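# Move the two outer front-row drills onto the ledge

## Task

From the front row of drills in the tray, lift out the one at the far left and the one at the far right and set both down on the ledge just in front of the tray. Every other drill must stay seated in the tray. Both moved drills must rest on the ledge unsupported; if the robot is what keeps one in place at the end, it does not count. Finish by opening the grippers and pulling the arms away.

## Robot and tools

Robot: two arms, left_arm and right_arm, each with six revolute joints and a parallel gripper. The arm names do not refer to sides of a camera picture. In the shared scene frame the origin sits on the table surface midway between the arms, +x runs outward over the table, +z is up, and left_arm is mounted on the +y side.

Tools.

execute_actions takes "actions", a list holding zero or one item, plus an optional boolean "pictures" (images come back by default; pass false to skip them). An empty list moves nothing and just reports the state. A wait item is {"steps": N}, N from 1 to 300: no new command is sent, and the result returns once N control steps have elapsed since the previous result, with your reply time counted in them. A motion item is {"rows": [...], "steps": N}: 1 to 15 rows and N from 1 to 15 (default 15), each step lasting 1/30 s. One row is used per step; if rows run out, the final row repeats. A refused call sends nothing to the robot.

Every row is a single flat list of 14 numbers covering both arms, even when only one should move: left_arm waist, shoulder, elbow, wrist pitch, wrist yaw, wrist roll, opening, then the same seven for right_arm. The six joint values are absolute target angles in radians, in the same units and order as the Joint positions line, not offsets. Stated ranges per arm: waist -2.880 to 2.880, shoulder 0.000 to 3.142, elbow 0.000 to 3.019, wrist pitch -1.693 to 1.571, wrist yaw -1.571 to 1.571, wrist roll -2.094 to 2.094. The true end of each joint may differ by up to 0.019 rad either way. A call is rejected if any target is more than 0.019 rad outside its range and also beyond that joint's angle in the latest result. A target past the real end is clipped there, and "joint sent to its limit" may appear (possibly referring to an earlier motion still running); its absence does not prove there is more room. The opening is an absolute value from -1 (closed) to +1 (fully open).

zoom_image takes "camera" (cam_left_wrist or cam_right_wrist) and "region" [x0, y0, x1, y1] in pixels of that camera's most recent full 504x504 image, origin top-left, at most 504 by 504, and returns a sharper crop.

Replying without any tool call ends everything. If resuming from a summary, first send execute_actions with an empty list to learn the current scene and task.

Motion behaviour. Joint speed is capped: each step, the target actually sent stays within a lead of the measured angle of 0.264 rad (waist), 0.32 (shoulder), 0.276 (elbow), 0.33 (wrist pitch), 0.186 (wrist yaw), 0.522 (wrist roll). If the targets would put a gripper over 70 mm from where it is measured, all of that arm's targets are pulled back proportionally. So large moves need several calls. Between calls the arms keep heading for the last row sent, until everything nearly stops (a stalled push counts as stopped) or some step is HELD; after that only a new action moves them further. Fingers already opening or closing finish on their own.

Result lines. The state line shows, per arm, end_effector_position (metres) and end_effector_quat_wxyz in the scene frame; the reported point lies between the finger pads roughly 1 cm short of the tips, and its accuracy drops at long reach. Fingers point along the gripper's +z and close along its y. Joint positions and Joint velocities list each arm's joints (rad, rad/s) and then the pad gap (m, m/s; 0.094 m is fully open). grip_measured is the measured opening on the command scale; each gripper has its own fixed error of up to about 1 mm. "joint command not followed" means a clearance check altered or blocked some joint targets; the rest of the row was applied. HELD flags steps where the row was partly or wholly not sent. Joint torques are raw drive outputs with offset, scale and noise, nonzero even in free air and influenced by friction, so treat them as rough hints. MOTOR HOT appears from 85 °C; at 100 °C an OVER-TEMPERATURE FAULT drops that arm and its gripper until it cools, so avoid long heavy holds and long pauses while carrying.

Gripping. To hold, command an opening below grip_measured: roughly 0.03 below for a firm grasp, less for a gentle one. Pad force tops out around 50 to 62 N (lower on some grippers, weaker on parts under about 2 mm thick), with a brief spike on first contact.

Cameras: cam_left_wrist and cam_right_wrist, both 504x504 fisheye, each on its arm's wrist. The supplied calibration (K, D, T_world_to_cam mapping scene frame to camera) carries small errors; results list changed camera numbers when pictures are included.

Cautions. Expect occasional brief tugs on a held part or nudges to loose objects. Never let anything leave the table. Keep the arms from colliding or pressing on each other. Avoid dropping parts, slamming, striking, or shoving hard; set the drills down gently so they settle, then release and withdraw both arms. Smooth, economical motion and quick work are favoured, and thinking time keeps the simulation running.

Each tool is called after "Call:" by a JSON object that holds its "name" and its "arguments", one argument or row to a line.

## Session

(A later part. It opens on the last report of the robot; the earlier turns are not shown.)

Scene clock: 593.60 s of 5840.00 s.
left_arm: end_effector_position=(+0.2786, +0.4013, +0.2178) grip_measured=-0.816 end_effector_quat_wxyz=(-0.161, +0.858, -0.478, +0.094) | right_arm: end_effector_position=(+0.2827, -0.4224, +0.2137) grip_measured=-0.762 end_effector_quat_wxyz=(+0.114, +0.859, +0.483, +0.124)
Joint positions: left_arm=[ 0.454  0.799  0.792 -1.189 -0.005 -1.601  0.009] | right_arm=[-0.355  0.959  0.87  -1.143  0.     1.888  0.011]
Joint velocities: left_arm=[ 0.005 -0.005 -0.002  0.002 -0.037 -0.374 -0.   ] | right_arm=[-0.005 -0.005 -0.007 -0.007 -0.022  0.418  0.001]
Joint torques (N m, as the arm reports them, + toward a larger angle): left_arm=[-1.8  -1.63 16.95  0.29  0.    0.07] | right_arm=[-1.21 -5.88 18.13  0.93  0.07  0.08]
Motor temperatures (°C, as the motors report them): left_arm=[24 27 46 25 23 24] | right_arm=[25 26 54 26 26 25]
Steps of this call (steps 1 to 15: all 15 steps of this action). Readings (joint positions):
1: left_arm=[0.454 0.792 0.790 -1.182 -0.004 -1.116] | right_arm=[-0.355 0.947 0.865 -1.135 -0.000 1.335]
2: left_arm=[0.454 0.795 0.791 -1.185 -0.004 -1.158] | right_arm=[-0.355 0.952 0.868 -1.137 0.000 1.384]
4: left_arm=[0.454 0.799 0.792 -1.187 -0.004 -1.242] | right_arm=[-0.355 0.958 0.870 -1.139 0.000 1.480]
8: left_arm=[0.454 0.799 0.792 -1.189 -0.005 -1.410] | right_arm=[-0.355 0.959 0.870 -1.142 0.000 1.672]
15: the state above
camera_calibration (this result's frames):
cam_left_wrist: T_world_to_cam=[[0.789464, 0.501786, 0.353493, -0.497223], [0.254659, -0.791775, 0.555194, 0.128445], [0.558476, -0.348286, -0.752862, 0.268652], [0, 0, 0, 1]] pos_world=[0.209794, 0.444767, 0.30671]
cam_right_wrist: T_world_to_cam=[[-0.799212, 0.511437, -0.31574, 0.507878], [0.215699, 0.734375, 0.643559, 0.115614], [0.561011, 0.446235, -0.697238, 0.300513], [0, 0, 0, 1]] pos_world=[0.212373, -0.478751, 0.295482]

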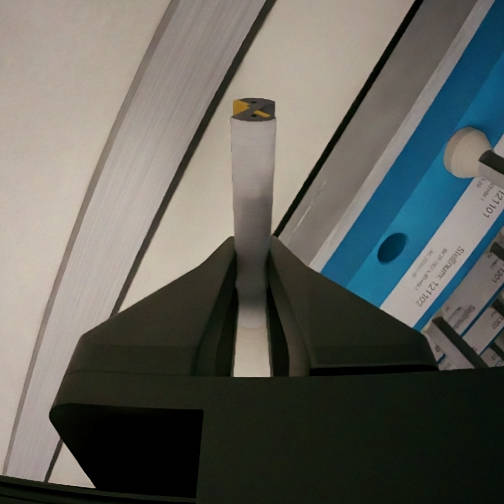

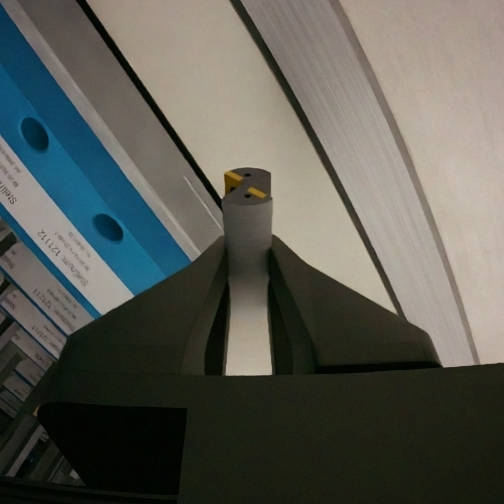

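Call:
{"name": "execute_actions", "arguments": {
  "actions": [
    {"rows": [[0.45,0.802,0.872,-1.19,-0.005,-1.67,-0.86,-0.36,0.952,0.967,-1.145,0,1.96,-0.81],[0.45,0.808,0.874,-1.19,-0.005,-1.67,-0.86,-0.36,0.957,0.969,-1.145,0,1.96,-0.81],[0.45,0.818,0.876,-1.185,-0.005,-1.67,-0.86,-0.36,0.966,0.972,-1.14,0,1.96,-0.81],[0.45,0.83,0.878,-1.185,-0.005,-1.67,-0.86,-0.36,0.978,0.974,-1.14,0,1.96,-0.81],[0.45,0.846,0.88,-1.18,-0.005,-1.67,-0.86,-0.36,0.992,0.976,-1.14,0,1.96,-0.81],[0.45,0.864,0.882,-1.18,-0.005,-1.67,-0.86,-0.36,1.009,0.978,-1.14,0,1.96,-0.81],[0.45,0.884,0.884,-1.175,-0.005,-1.67,-0.86,-0.36,1.028,0.98,-1.14,0,1.96,-0.81],[0.45,0.906,0.886,-1.175,-0.005,-1.67,-0.86,-0.36,1.048,0.983,-1.14,0,1.96,-0.81],[0.45,0.93,0.888,-1.17,-0.005,-1.67,-0.86,-0.36,1.07,0.985,-1.135,0,1.96,-0.81],[0.45,0.955,0.89,-1.17,-0.005,-1.67,-0.86,-0.36,1.093,0.987,-1.135,0,1.96,-0.81],[0.45,0.98,0.892,-1.17,-0.005,-1.67,-0.86,-0.36,1.117,0.989,-1.135,0,1.96,-0.81],[0.45,1.007,0.894,-1.17,-0.005,-1.67,-0.86,-0.36,1.141,0.991,-1.135,0,1.96,-0.81],[0.45,1.033,0.896,-1.17,-0.005,-1.67,-0.86,-0.36,1.166,0.994,-1.135,0,1.96,-0.81],[0.45,1.06,0.898,-1.17,-0.005,-1.67,-0.86,-0.36,1.19,0.996,-1.135,0,1.96,-0.81],[0.45,1.085,0.9,-1.17,-0.005,-1.67,-0.86,-0.36,1.214,0.998,-1.135,0,1.96,-0.81]], "steps": 15}
  ],
  "pictures": false
}}

Call:
{"name": "execute_actions", "arguments": {
  "actions": [
    {"rows": [[0.45,1.11,0.902,-1.17,-0.005,-1.67,-0.86,-0.36,1.237,1.0,-1.135,0,1.96,-0.81],[0.45,1.134,0.904,-1.17,-0.005,-1.67,-0.86,-0.36,1.259,1.002,-1.135,0,1.96,-0.81],[0.45,1.156,0.906,-1.17,-0.005,-1.67,-0.86,-0.36,1.279,1.004,-1.135,0,1.96,-0.81],[0.45,1.176,0.908,-1.17,-0.005,-1.67,-0.86,-0.36,1.298,1.006,-1.135,0,1.96,-0.81],[0.45,1.194,0.91,-1.17,-0.005,-1.67,-0.86,-0.36,1.315,1.008,-1.135,0,1.96,-0.81],[0.45,1.21,0.912,-1.17,-0.005,-1.67,-0.86,-0.36,1.329,1.01,-1.135,0,1.96,-0.81],[0.45,1.222,0.913,-1.17,-0.005,-1.67,-0.86,-0.36,1.341,1.011,-1.135,0,1.96,-0.81],[0.45,1.232,0.914,-1.17,-0.005,-1.67,-0.86,-0.36,1.35,1.012,-1.135,0,1.96,-0.81],[0.45,1.238,0.915,-1.17,-0.005,-1.67,-0.86,-0.36,1.355,1.012,-1.135,0,1.96,-0.81],[0.45,1.24,0.915,-1.17,-0.005,-1.67,-0.86,-0.36,1.357,1.012,-1.135,0,1.96,-0.81]], "steps": 15}
  ],
  "pictures": false
}}

Call:
{"name": "execute_actions", "arguments": {
  "actions": [
    {"rows": [[0.452,1.24,0.905,-1.17,-0.005,-1.67,-0.86,-0.357,1.357,1.0,-1.135,0,1.96,-0.81],[0.452,1.24,0.895,-1.17,-0.005,-1.67,-0.86,-0.357,1.357,0.99,-1.135,0,1.96,-0.81],[0.452,1.24,0.885,-1.17,-0.005,-1.67,-0.86,-0.357,1.357,0.98,-1.135,0,1.96,-0.81],[0.452,1.24,0.88,-1.17,-0.005,-1.67,-0.86,-0.357,1.357,0.97,-1.135,0,1.96,-0.81]], "steps": 6}
  ]
}}

Scene clock: 616.17 s of 5840.00 s.
left_arm: end_effector_position=(+0.3010, +0.4142, +0.1718) grip_measured=-0.816 end_effector_quat_wxyz=(-0.077, +0.883, -0.461, +0.046) | right_arm: end_effector_position=(+0.3071, -0.4281, +0.1648) grip_measured=-0.762 end_effector_quat_wxyz=(+0.055, +0.883, +0.462, +0.063)
Joint positions: left_arm=[ 0.454  1.033  0.831 -1.189 -0.005 -1.656  0.009] | right_arm=[-0.355  1.172  0.911 -1.143  0.     1.949  0.011]
Joint velocities: left_arm=[-0.015  0.835  0.037 -0.002 -0.037 -0.037  0.   ] | right_arm=[-0.005  0.825  0.046  0.027  0.007 -0.051 -0.002]
Joint torques (N m, as the arm reports them, + toward a larger angle): left_arm=[-1.47 -4.13 15.67  1.23 -0.02  0.05] | right_arm=[-0.82 -8.17 16.64  1.2   0.06  0.07]
Motor temperatures (°C, as the motors report them): left_arm=[24 27 49 24 23 24] | right_arm=[25 26 57 26 26 25]
Steps of this call (steps 1 to 30: the robot went on to your last target; steps 31 to 90: nothing new was sent; then 19.07 s passed at rest; steps 91 to 105: all 15 steps of this action). Readings (joint positions):
91: left_arm=[0.454 0.799 0.792 -1.189 -0.005 -1.654] | right_arm=[-0.355 0.959 0.870 -1.143 0.000 1.948]
92: left_arm=[0.454 0.800 0.793 -1.189 -0.005 -1.654] | right_arm=[-0.355 0.959 0.870 -1.143 0.000 1.948]
94: left_arm=[0.454 0.805 0.795 -1.189 -0.005 -1.654] | right_arm=[-0.355 0.963 0.871 -1.143 0.000 1.948]
98: left_arm=[0.454 0.853 0.811 -1.189 -0.005 -1.654] | right_arm=[-0.355 1.003 0.885 -1.143 0.000 1.948]
105: the state above

Scene clock: 616.67 s of 5840.00 s.
left_arm: end_effector_position=(+0.3096, +0.4192, +0.1168) grip_measured=-0.816 end_effector_quat_wxyz=(+0.004, +0.887, -0.461, -0.005) | right_arm: end_effector_position=(+0.3123, -0.4293, +0.1010) grip_measured=-0.762 end_effector_quat_wxyz=(-0.009, +0.887, +0.462, -0.011)
Joint positions: left_arm=[ 0.454  1.246  0.847 -1.184 -0.005 -1.66   0.009] | right_arm=[-0.355  1.38   0.923 -1.143  0.     1.952  0.011]
Joint velocities: left_arm=[-0.005 -0.005  0.056  0.002 -0.125 -0.037  0.   ] | right_arm=[-0.005 -0.005  0.081 -0.012 -0.037  0.007 -0.001]
Joint torques (N m, as the arm reports them, + toward a larger angle): left_arm=[-1.23 -6.88 14.24  0.62  0.04  0.07] | right_arm=[ -0.75 -11.4   15.64   0.81   0.06   0.03]
Motor temperatures (°C, as the motors report them): left_arm=[24 27 49 24 23 24] | right_arm=[25 26 57 26 26 25]
Steps of this call (steps 1 to 15: all 15 steps of this action). Readings (joint positions):
1: left_arm=[0.454 1.061 0.831 -1.189 -0.005 -1.656] | right_arm=[-0.355 1.199 0.912 -1.143 0.000 1.949]
2: left_arm=[0.454 1.089 0.832 -1.189 -0.005 -1.657] | right_arm=[-0.355 1.226 0.913 -1.143 0.000 1.950]
4: left_arm=[0.454 1.139 0.834 -1.189 -0.005 -1.657] | right_arm=[-0.355 1.276 0.914 -1.143 0.000 1.950]
8: left_arm=[0.454 1.216 0.839 -1.187 -0.005 -1.658] | right_arm=[-0.355 1.352 0.917 -1.143 0.000 1.951]
15: the state above

Scene clock: 616.87 s of 5840.00 s.
left_arm: end_effector_position=(+0.3101, +0.4195, +0.1172) grip_measured=-0.816 end_effector_quat_wxyz=(+0.003, +0.887, -0.461, -0.005) | right_arm: end_effector_position=(+0.3130, -0.4295, +0.1017) grip_measured=-0.762 end_effector_quat_wxyz=(-0.008, +0.887, +0.462, -0.010)
Joint positions: left_arm=[ 0.454  1.246  0.848 -1.184 -0.005 -1.66   0.009] | right_arm=[-0.355  1.38   0.925 -1.143  0.001  1.953  0.011]
Joint velocities: left_arm=[-0.024  0.005  0.002 -0.012  0.007 -0.066 -0.   ] | right_arm=[-0.015 -0.005 -0.002  0.002 -0.022  0.066 -0.   ]
Joint torques (N m, as the arm reports them, + toward a larger angle): left_arm=[-1.36 -6.11 11.77  0.49  0.01  0.05] | right_arm=[ -0.52 -11.59  12.44   0.76   0.07   0.07]
Motor temperatures (°C, as the motors report them): left_arm=[24 27 49 24 23 24] | right_arm=[25 26 57 26 26 25]
Steps of this call (steps 1 to 6: all 6 steps of this action). Readings (joint positions):
1: left_arm=[0.454 1.246 0.848 -1.184 -0.005 -1.660] | right_arm=[-0.355 1.380 0.925 -1.143 0.000 1.953]
2: left_arm=[0.454 1.246 0.848 -1.184 -0.005 -1.660] | right_arm=[-0.355 1.380 0.925 -1.143 0.000 1.953]
4: left_arm=[0.454 1.246 0.848 -1.184 -0.005 -1.660] | right_arm=[-0.355 1.380 0.925 -1.143 0.001 1.953]
6: the state above
camera_calibration (this result's frames):
cam_left_wrist: T_world_to_cam=[[0.812198, 0.582916, -0.0232983, -0.492611], [0.486219, -0.654317, 0.57919, 0.0584034], [0.322375, -0.481745, -0.814859, 0.318134], [0, 0, 0, 1]] pos_world=[0.269142, 0.478625, 0.213931]
cam_right_wrist: T_world_to_cam=[[-0.815851, 0.577748, 0.0243637, 0.499486], [0.480726, 0.654222, 0.583863, 0.0751166], [0.321387, 0.488058, -0.811486, 0.313138], [0, 0, 0, 1]] pos_world=[0.270758, -0.49055, 0.19808]

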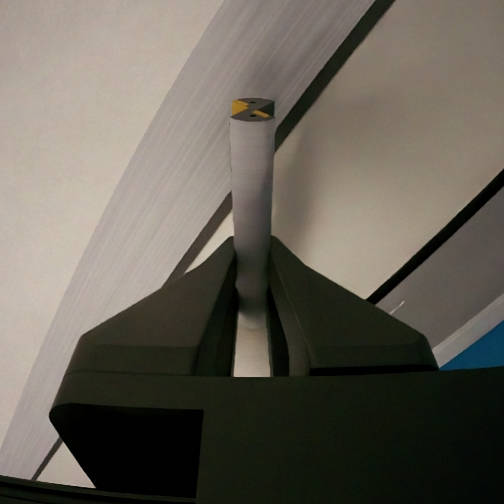

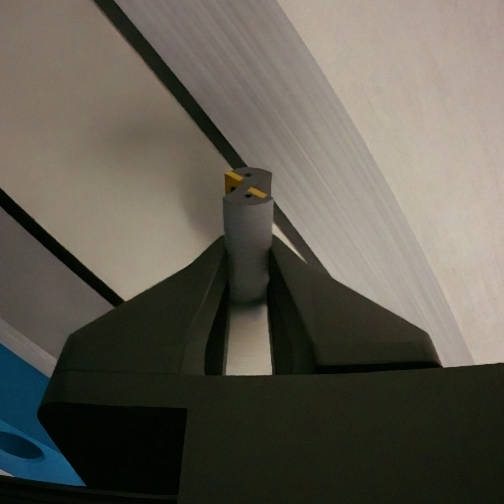

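Call:
{"name": "zoom_image", "arguments": {
  "camera": "cam_right_wrist",
  "region": [0, 60, 420, 320]
}}

Call:
{"name": "zoom_image", "arguments": {
  "camera": "cam_left_wrist",
  "region": [84, 60, 504, 320]
}}

Region (0, 60, 420, 320) of cam_right_wrist's 504x504 image, scaled by 1.200, with more detail than that image has; it fills the top 312 rows of this view, and the rest is white.

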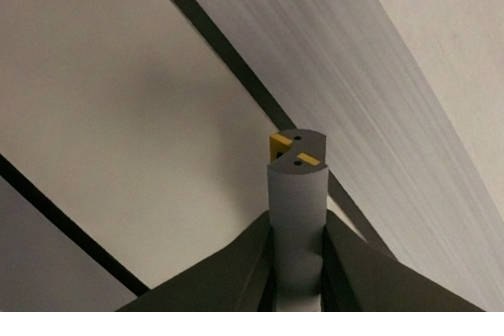

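Region (84, 60, 504, 320) of cam_left_wrist's 504x504 image, scaled by 1.200, with more detail than that image has; it fills the top 312 rows of this view, and the rest is white.

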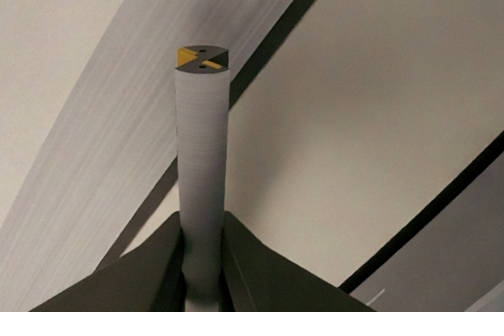

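Call:
{"name": "execute_actions", "arguments": {
  "actions": [
    {"rows": [[0.452,1.243,0.872,-1.167,-0.005,-1.67,-0.86,-0.357,1.362,0.958,-1.13,0,1.96,-0.81],[0.452,1.247,0.864,-1.161,-0.005,-1.67,-0.86,-0.357,1.367,0.947,-1.124,0,1.96,-0.81],[0.452,1.252,0.858,-1.153,-0.005,-1.67,-0.86,-0.357,1.371,0.938,-1.117,0,1.96,-0.81],[0.452,1.257,0.854,-1.143,-0.005,-1.67,-0.86,-0.357,1.374,0.934,-1.109,0,1.96,-0.81],[0.452,1.263,0.85,-1.133,-0.005,-1.67,-0.86,-0.357,1.378,0.93,-1.1,0,1.96,-0.81],[0.452,1.269,0.845,-1.122,-0.005,-1.67,-0.86,-0.357,1.381,0.927,-1.091,0,1.96,-0.81],[0.452,1.275,0.841,-1.111,-0.005,-1.67,-0.86,-0.357,1.385,0.923,-1.082,0,1.96,-0.81],[0.452,1.281,0.836,-1.1,-0.005,-1.67,-0.86,-0.357,1.388,0.92,-1.073,0,1.96,-0.81],[0.452,1.287,0.832,-1.089,-0.005,-1.67,-0.86,-0.357,1.392,0.916,-1.064,0,1.96,-0.81],[0.452,1.293,0.827,-1.078,-0.005,-1.67,-0.86,-0.357,1.395,0.912,-1.055,0,1.96,-0.81],[0.452,1.298,0.823,-1.068,-0.005,-1.67,-0.86,-0.357,1.399,0.909,-1.046,0,1.96,-0.81],[0.452,1.303,0.819,-1.059,-0.005,-1.67,-0.86,-0.357,1.402,0.905,-1.038,0,1.96,-0.81],[0.452,1.308,0.815,-1.051,-0.005,-1.67,-0.86,-0.357,1.405,0.902,-1.031,0,1.96,-0.81],[0.452,1.311,0.812,-1.045,-0.005,-1.67,-0.86,-0.357,1.408,0.899,-1.025,0,1.96,-0.81],[0.452,1.314,0.81,-1.04,-0.005,-1.67,-0.86,-0.357,1.41,0.897,-1.02,0,1.96,-0.81]], "steps": 15}
  ],
  "pictures": false
}}

Call:
{"name": "execute_actions", "arguments": {
  "actions": [
    {"steps": 8}
  ]
}}

Scene clock: 641.80 s of 5840.00 s.
left_arm: end_effector_position=(+0.3162, +0.4230, +0.0838) grip_measured=-0.816 end_effector_quat_wxyz=(-0.001, +0.887, -0.461, -0.002) | right_arm: end_effector_position=(+0.3233, -0.4319, +0.0834) grip_measured=-0.762 end_effector_quat_wxyz=(+0.004, +0.887, +0.461, +0.004)
Joint positions: left_arm=[ 0.454  1.303  0.801 -1.069 -0.005 -1.661  0.009] | right_arm=[-0.355  1.408  0.899 -1.05   0.001  1.953  0.011]
Joint velocities: left_arm=[-0.005  0.161 -0.139  0.173  0.007 -0.022 -0.001] | right_arm=[-0.005  0.142 -0.125  0.173 -0.022 -0.022 -0.   ]
Joint torques (N m, as the arm reports them, + toward a larger angle): left_arm=[-1.26 -7.39 10.09  0.73 -0.02  0.05] | right_arm=[ -0.5  -10.23   9.28   1.19   0.05   0.04]
Motor temperatures (°C, as the motors report them): left_arm=[24 27 44 24 23 24] | right_arm=[25 27 50 26 26 25]
Steps of this call (steps 1 to 15: the robot went on to your last target; steps 16 to 90: nothing new was sent; then 21.43 s passed at rest; steps 91 to 105: all 15 steps of this action). Readings (joint positions):
91: left_arm=[0.454 1.246 0.848 -1.184 -0.005 -1.660] | right_arm=[-0.355 1.380 0.925 -1.143 0.001 1.953]
92: left_arm=[0.454 1.246 0.848 -1.183 -0.005 -1.660] | right_arm=[-0.355 1.380 0.925 -1.143 0.001 1.953]
94: left_arm=[0.454 1.246 0.846 -1.174 -0.005 -1.660] | right_arm=[-0.355 1.380 0.925 -1.139 0.001 1.953]
98: left_arm=[0.454 1.255 0.834 -1.137 -0.005 -1.661] | right_arm=[-0.355 1.383 0.924 -1.109 0.001 1.953]
105: the state above

Scene clock: 642.07 s of 5840.00 s.
left_arm: end_effector_position=(+0.3152, +0.4224, +0.0777) grip_measured=-0.816 end_effector_quat_wxyz=(+0.002, +0.887, -0.461, -0.004) | right_arm: end_effector_position=(+0.3209, -0.4313, +0.0750) grip_measured=-0.762 end_effector_quat_wxyz=(-0.000, +0.887, +0.461, -0.001)
Joint positions: left_arm=[ 0.454  1.314  0.792 -1.056 -0.005 -1.661  0.009] | right_arm=[-0.355  1.422  0.889 -1.039  0.001  1.953  0.011]
Joint velocities: left_arm=[-0.005 -0.015 -0.017  0.012  0.022  0.022  0.001] | right_arm=[-0.005  0.005 -0.017  0.022  0.022 -0.007 -0.001]
Joint torques (N m, as the arm reports them, + toward a larger angle): left_arm=[-1.36 -6.78 10.04  0.75  0.01  0.04] | right_arm=[ -0.45 -11.46   9.15   1.24   0.04   0.04]
Motor temperatures (°C, as the motors report them): left_arm=[24 27 44 24 23 24] | right_arm=[25 27 50 26 26 25]
Steps of this call (steps 1 to 8: the robot went on to your last target). Readings (joint positions):
1: left_arm=[0.454 1.308 0.797 -1.063 -0.005 -1.661] | right_arm=[-0.355 1.412 0.895 -1.045 0.001 1.953]
2: left_arm=[0.454 1.311 0.794 -1.060 -0.005 -1.661] | right_arm=[-0.355 1.416 0.893 -1.042 0.001 1.953]
4: left_arm=[0.454 1.314 0.792 -1.058 -0.005 -1.661] | right_arm=[-0.355 1.421 0.890 -1.040 0.001 1.953]
8: the state above
camera_calibration (this result's frames):
cam_left_wrist: T_world_to_cam=[[0.812046, 0.583267, -0.0195014, -0.499773], [0.484553, -0.655236, 0.579546, 0.0815877], [0.325252, -0.480068, -0.814706, 0.28412], [0, 0, 0, 1]] pos_world=[0.273895, 0.481357, 0.174444]
cam_right_wrist: T_world_to_cam=[[-0.815942, 0.578132, 0.00105159, 0.509577], [0.466563, 0.657403, 0.591726, 0.09341], [0.341405, 0.483305, -0.806138, 0.281005], [0, 0, 0, 1]] pos_world=[0.276268, -0.491822, 0.17072]

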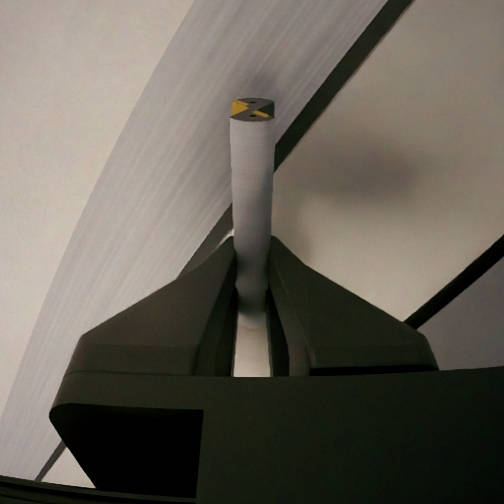

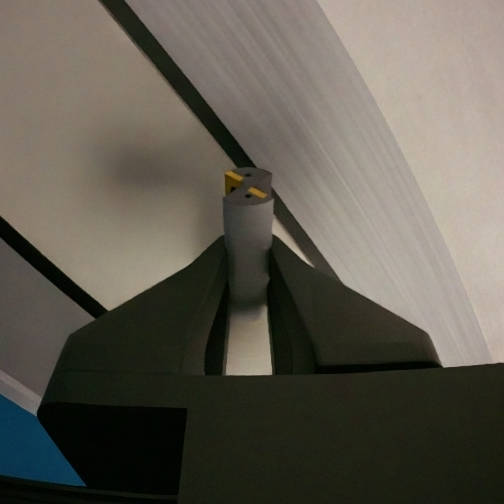

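Call:
{"name": "zoom_image", "arguments": {
  "camera": "cam_right_wrist",
  "region": [0, 60, 420, 320]
}}

Call:
{"name": "zoom_image", "arguments": {
  "camera": "cam_left_wrist",
  "region": [84, 60, 504, 320]
}}

Region (0, 60, 420, 320) of cam_right_wrist's 504x504 image, scaled by 1.200, with more detail than that image has; it fills the top 312 rows of this view, and the rest is white.

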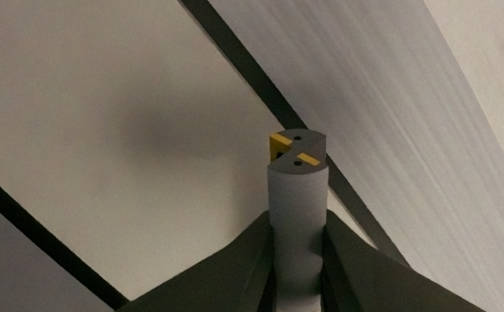

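Region (84, 60, 504, 320) of cam_left_wrist's 504x504 image, scaled by 1.200, with more detail than that image has; it fills the top 312 rows of this view, and the rest is white.

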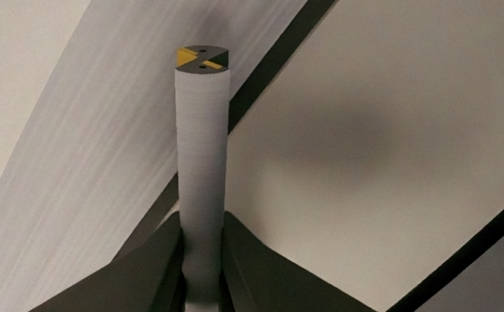

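Call:
{"name": "execute_actions", "arguments": {
  "actions": [
    {"rows": [[0.452,1.316,0.808,-1.035,-0.005,-1.67,-0.86,-0.357,1.412,0.895,-1.017,0,1.96,-0.81],[0.452,1.319,0.806,-1.03,-0.005,-1.67,-0.86,-0.357,1.413,0.894,-1.013,0,1.96,-0.81],[0.452,1.321,0.805,-1.025,-0.005,-1.67,-0.86,-0.357,1.415,0.892,-1.01,0,1.96,-0.81],[0.452,1.324,0.803,-1.02,-0.005,-1.67,-0.86,-0.357,1.417,0.89,-1.007,0,1.96,-0.81],[0.452,1.326,0.801,-1.016,-0.005,-1.67,-0.86,-0.357,1.418,0.889,-1.003,0,1.96,-0.81],[0.452,1.328,0.799,-1.011,-0.005,-1.67,-0.86,-0.357,1.42,0.887,-1.0,0,1.96,-0.81],[0.452,1.331,0.797,-1.006,-0.005,-1.67,-0.86,-0.357,1.422,0.885,-0.997,0,1.96,-0.81],[0.452,1.333,0.796,-1.001,-0.005,-1.67,-0.86,-0.357,1.423,0.884,-0.994,0,1.96,-0.81],[0.452,1.336,0.794,-0.996,-0.005,-1.67,-0.86,-0.357,1.425,0.882,-0.99,0,1.96,-0.81],[0.452,1.338,0.792,-0.991,-0.005,-1.67,-0.86,-0.357,1.427,0.88,-0.987,0,1.96,-0.81]], "steps": 15}
  ],
  "pictures": false
}}

Scene clock: 665.03 s of 5840.00 s.
left_arm: end_effector_position=(+0.3188, +0.4245, +0.0672) grip_measured=-0.816 end_effector_quat_wxyz=(-0.004, +0.887, -0.461, -0.000) | right_arm: end_effector_position=(+0.3221, -0.4316, +0.0669) grip_measured=-0.762 end_effector_quat_wxyz=(+0.002, +0.887, +0.461, +0.002)
Joint positions: left_arm=[ 0.454  1.333  0.777 -1.008 -0.005 -1.661  0.009] | right_arm=[-0.355  1.433  0.875 -1.006  0.001  1.953  0.011]
Joint velocities: left_arm=[-0.005 -0.005 -0.027  0.012 -0.066 -0.081  0.001] | right_arm=[-0.024  0.034 -0.027  0.002 -0.007  0.022 -0.   ]
Joint torques (N m, as the arm reports them, + toward a larger angle): left_arm=[-1.27 -6.85  9.68  0.79  0.01  0.05] | right_arm=[ -0.52 -10.67   9.11   1.29   0.04   0.04]
Motor temperatures (°C, as the motors report them): left_arm=[24 27 42 24 23 24] | right_arm=[25 27 46 26 26 25]
Steps of this call (steps 1 to 30: the robot went on to your last target; steps 31 to 90: nothing new was sent; then 19.47 s passed at rest; steps 91 to 105: all 15 steps of this action). Readings (joint positions):
91: left_arm=[0.454 1.314 0.792 -1.055 -0.005 -1.661] | right_arm=[-0.355 1.422 0.889 -1.038 0.001 1.953]
92: left_arm=[0.454 1.314 0.792 -1.053 -0.005 -1.661] | right_arm=[-0.355 1.422 0.889 -1.037 0.001 1.953]
94: left_arm=[0.454 1.314 0.792 -1.046 -0.005 -1.661] | right_arm=[-0.355 1.422 0.889 -1.032 0.001 1.953]
98: left_arm=[0.454 1.318 0.789 -1.026 -0.005 -1.661] | right_arm=[-0.355 1.423 0.886 -1.017 0.001 1.953]
105: the state above

Call:
{"name": "execute_actions", "arguments": {
  "actions": [
    {"rows": [[0.452,1.339,0.791,-0.99,-0.005,-1.67,-0.86,-0.357,1.428,0.879,-0.986,0,1.96,-0.81],[0.452,1.34,0.79,-0.988,-0.005,-1.67,-0.86,-0.357,1.429,0.878,-0.984,0,1.96,-0.81],[0.452,1.341,0.789,-0.987,-0.005,-1.67,-0.86,-0.357,1.43,0.877,-0.983,0,1.96,-0.81],[0.452,1.342,0.788,-0.985,-0.005,-1.67,-0.86,-0.357,1.431,0.876,-0.981,0,1.96,-0.81],[0.452,1.343,0.787,-0.984,-0.005,-1.67,-0.86,-0.357,1.432,0.875,-0.98,0,1.96,-0.81],[0.452,1.344,0.786,-0.982,-0.005,-1.67,-0.86,-0.357,1.433,0.874,-0.978,0,1.96,-0.81],[0.452,1.345,0.785,-0.981,-0.005,-1.67,-0.86,-0.357,1.434,0.873,-0.977,0,1.96,-0.81],[0.452,1.346,0.784,-0.979,-0.005,-1.67,-0.86,-0.357,1.435,0.872,-0.975,0,1.96,-0.81],[0.452,1.347,0.783,-0.978,-0.005,-1.67,-0.86,-0.357,1.436,0.871,-0.974,0,1.96,-0.81],[0.452,1.348,0.782,-0.977,-0.005,-1.67,-0.86,-0.357,1.437,0.87,-0.973,0,1.96,-0.81],[0.452,1.349,0.781,-0.976,-0.005,-1.67,-0.86,-0.357,1.438,0.869,-0.972,0,1.96,-0.81]], "steps": 15}
  ],
  "pictures": false
}}

Scene clock: 674.43 s of 5840.00 s.
left_arm: end_effector_position=(+0.3179, +0.4240, +0.0615) grip_measured=-0.816 end_effector_quat_wxyz=(-0.003, +0.887, -0.461, -0.001) | right_arm: end_effector_position=(+0.3209, -0.4314, +0.0603) grip_measured=-0.762 end_effector_quat_wxyz=(+0.001, +0.887, +0.461, +0.001)
Joint positions: left_arm=[ 0.454  1.342  0.768 -0.993 -0.005 -1.661  0.009] | right_arm=[-0.355  1.443  0.865 -0.99   0.001  1.953  0.011]
Joint velocities: left_arm=[ 0.005  0.015 -0.032  0.002 -0.037  0.022  0.   ] | right_arm=[-0.005  0.024 -0.051 -0.012  0.081 -0.037  0.001]
Joint torques (N m, as the arm reports them, + toward a larger angle): left_arm=[-1.28 -6.77  9.59  0.76  0.01  0.05] | right_arm=[ -0.49 -11.1    8.76   1.28   0.05   0.04]
Motor temperatures (°C, as the motors report them): left_arm=[24 27 42 24 23 24] | right_arm=[25 27 45 26 26 25]
Steps of this call (steps 1 to 15: the robot went on to your last target; steps 16 to 90: nothing new was sent; then 5.90 s passed at rest; steps 91 to 105: all 15 steps of this action). Readings (joint positions):
91: left_arm=[0.454 1.333 0.777 -1.008 -0.005 -1.661] | right_arm=[-0.355 1.434 0.875 -1.006 0.001 1.953]
92: left_arm=[0.454 1.333 0.777 -1.007 -0.005 -1.661] | right_arm=[-0.355 1.434 0.875 -1.006 0.001 1.953]
94: left_arm=[0.454 1.333 0.777 -1.005 -0.005 -1.661] | right_arm=[-0.355 1.434 0.875 -1.003 0.001 1.953]
98: left_arm=[0.454 1.335 0.776 -0.998 -0.005 -1.661] | right_arm=[-0.355 1.436 0.874 -0.996 0.001 1.953]
105: the state above

Still free. Continue slowly.

Call:
{"name": "execute_actions", "arguments": {
  "actions": [
    {"rows": [[0.452,1.35,0.78,-0.974,-0.005,-1.67,-0.86,-0.357,1.439,0.868,-0.97,0,1.96,-0.81],[0.452,1.351,0.779,-0.972,-0.005,-1.67,-0.86,-0.357,1.44,0.867,-0.968,0,1.96,-0.81],[0.452,1.352,0.778,-0.97,-0.005,-1.67,-0.86,-0.357,1.441,0.866,-0.966,0,1.96,-0.81],[0.452,1.353,0.777,-0.968,-0.005,-1.67,-0.86,-0.357,1.442,0.865,-0.964,0,1.96,-0.81],[0.452,1.354,0.776,-0.966,-0.005,-1.67,-0.86,-0.357,1.443,0.864,-0.962,0,1.96,-0.81],[0.452,1.355,0.775,-0.964,-0.005,-1.67,-0.86,-0.357,1.444,0.863,-0.96,0,1.96,-0.81],[0.452,1.356,0.774,-0.962,-0.005,-1.67,-0.86,-0.357,1.445,0.862,-0.958,0,1.96,-0.81],[0.452,1.357,0.773,-0.96,-0.005,-1.67,-0.86,-0.357,1.446,0.861,-0.956,0,1.96,-0.81],[0.452,1.358,0.772,-0.958,-0.005,-1.67,-0.86,-0.357,1.446,0.861,-0.956,0,1.96,-0.81]], "steps": 14}
  ]
}}

Scene clock: 681.13 s of 5840.00 s.
left_arm: end_effector_position=(+0.3193, +0.4249, +0.0589) grip_measured=-0.816 end_effector_quat_wxyz=(-0.006, +0.887, -0.461, +0.001) | right_arm: end_effector_position=(+0.3220, -0.4316, +0.0566) grip_measured=-0.762 end_effector_quat_wxyz=(+0.003, +0.887, +0.461, +0.003)
Joint positions: left_arm=[ 0.454  1.346  0.764 -0.978 -0.005 -1.661  0.009] | right_arm=[-0.355  1.449  0.859 -0.974  0.001  1.954  0.011]
Joint velocities: left_arm=[-0.005 -0.015 -0.012  0.012  0.007 -0.022 -0.   ] | right_arm=[-0.015 -0.015 -0.012 -0.007 -0.051 -0.066  0.   ]
Joint torques (N m, as the arm reports them, + toward a larger angle): left_arm=[-1.27 -5.73  8.94  0.9   0.01  0.05] | right_arm=[ -0.51 -11.01   8.41   1.27   0.07  -0.01]
Motor temperatures (°C, as the motors report them): left_arm=[24 27 42 24 23 24] | right_arm=[25 27 45 26 26 25]
Steps of this call (steps 1 to 15: the robot went on to your last target; steps 16 to 90: nothing new was sent; then 3.23 s passed at rest; steps 91 to 104: all 14 steps of this action). Readings (joint positions):
91: left_arm=[0.454 1.342 0.767 -0.993 -0.005 -1.661] | right_arm=[-0.355 1.444 0.864 -0.990 0.001 1.953]
92: left_arm=[0.454 1.342 0.767 -0.992 -0.005 -1.661] | right_arm=[-0.355 1.444 0.864 -0.990 0.001 1.953]
94: left_arm=[0.454 1.343 0.767 -0.989 -0.005 -1.661] | right_arm=[-0.355 1.444 0.864 -0.987 0.001 1.953]
98: left_arm=[0.454 1.345 0.765 -0.980 -0.005 -1.661] | right_arm=[-0.355 1.446 0.863 -0.978 0.001 1.953]
104: the state above
camera_calibration (this result's frames):
cam_left_wrist: T_world_to_cam=[[0.812208, 0.583366, -0.00162561, -0.506053], [0.475648, -0.660617, 0.580813, 0.0971499], [0.337752, -0.472514, -0.814036, 0.261393], [0, 0, 0, 1]] pos_world=[0.276525, 0.482905, 0.155535]
cam_right_wrist: T_world_to_cam=[[-0.81547, 0.578747, -0.00777629, 0.511265], [0.461555, 0.658332, 0.594614, 0.105817], [0.349251, 0.481301, -0.803973, 0.262379], [0, 0, 0, 1]] pos_world=[0.276445, -0.49184, 0.152001]

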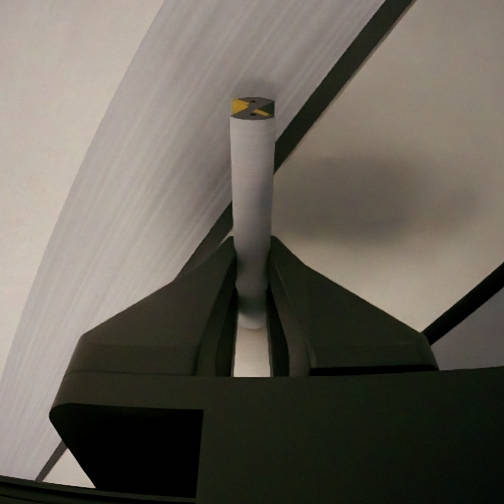

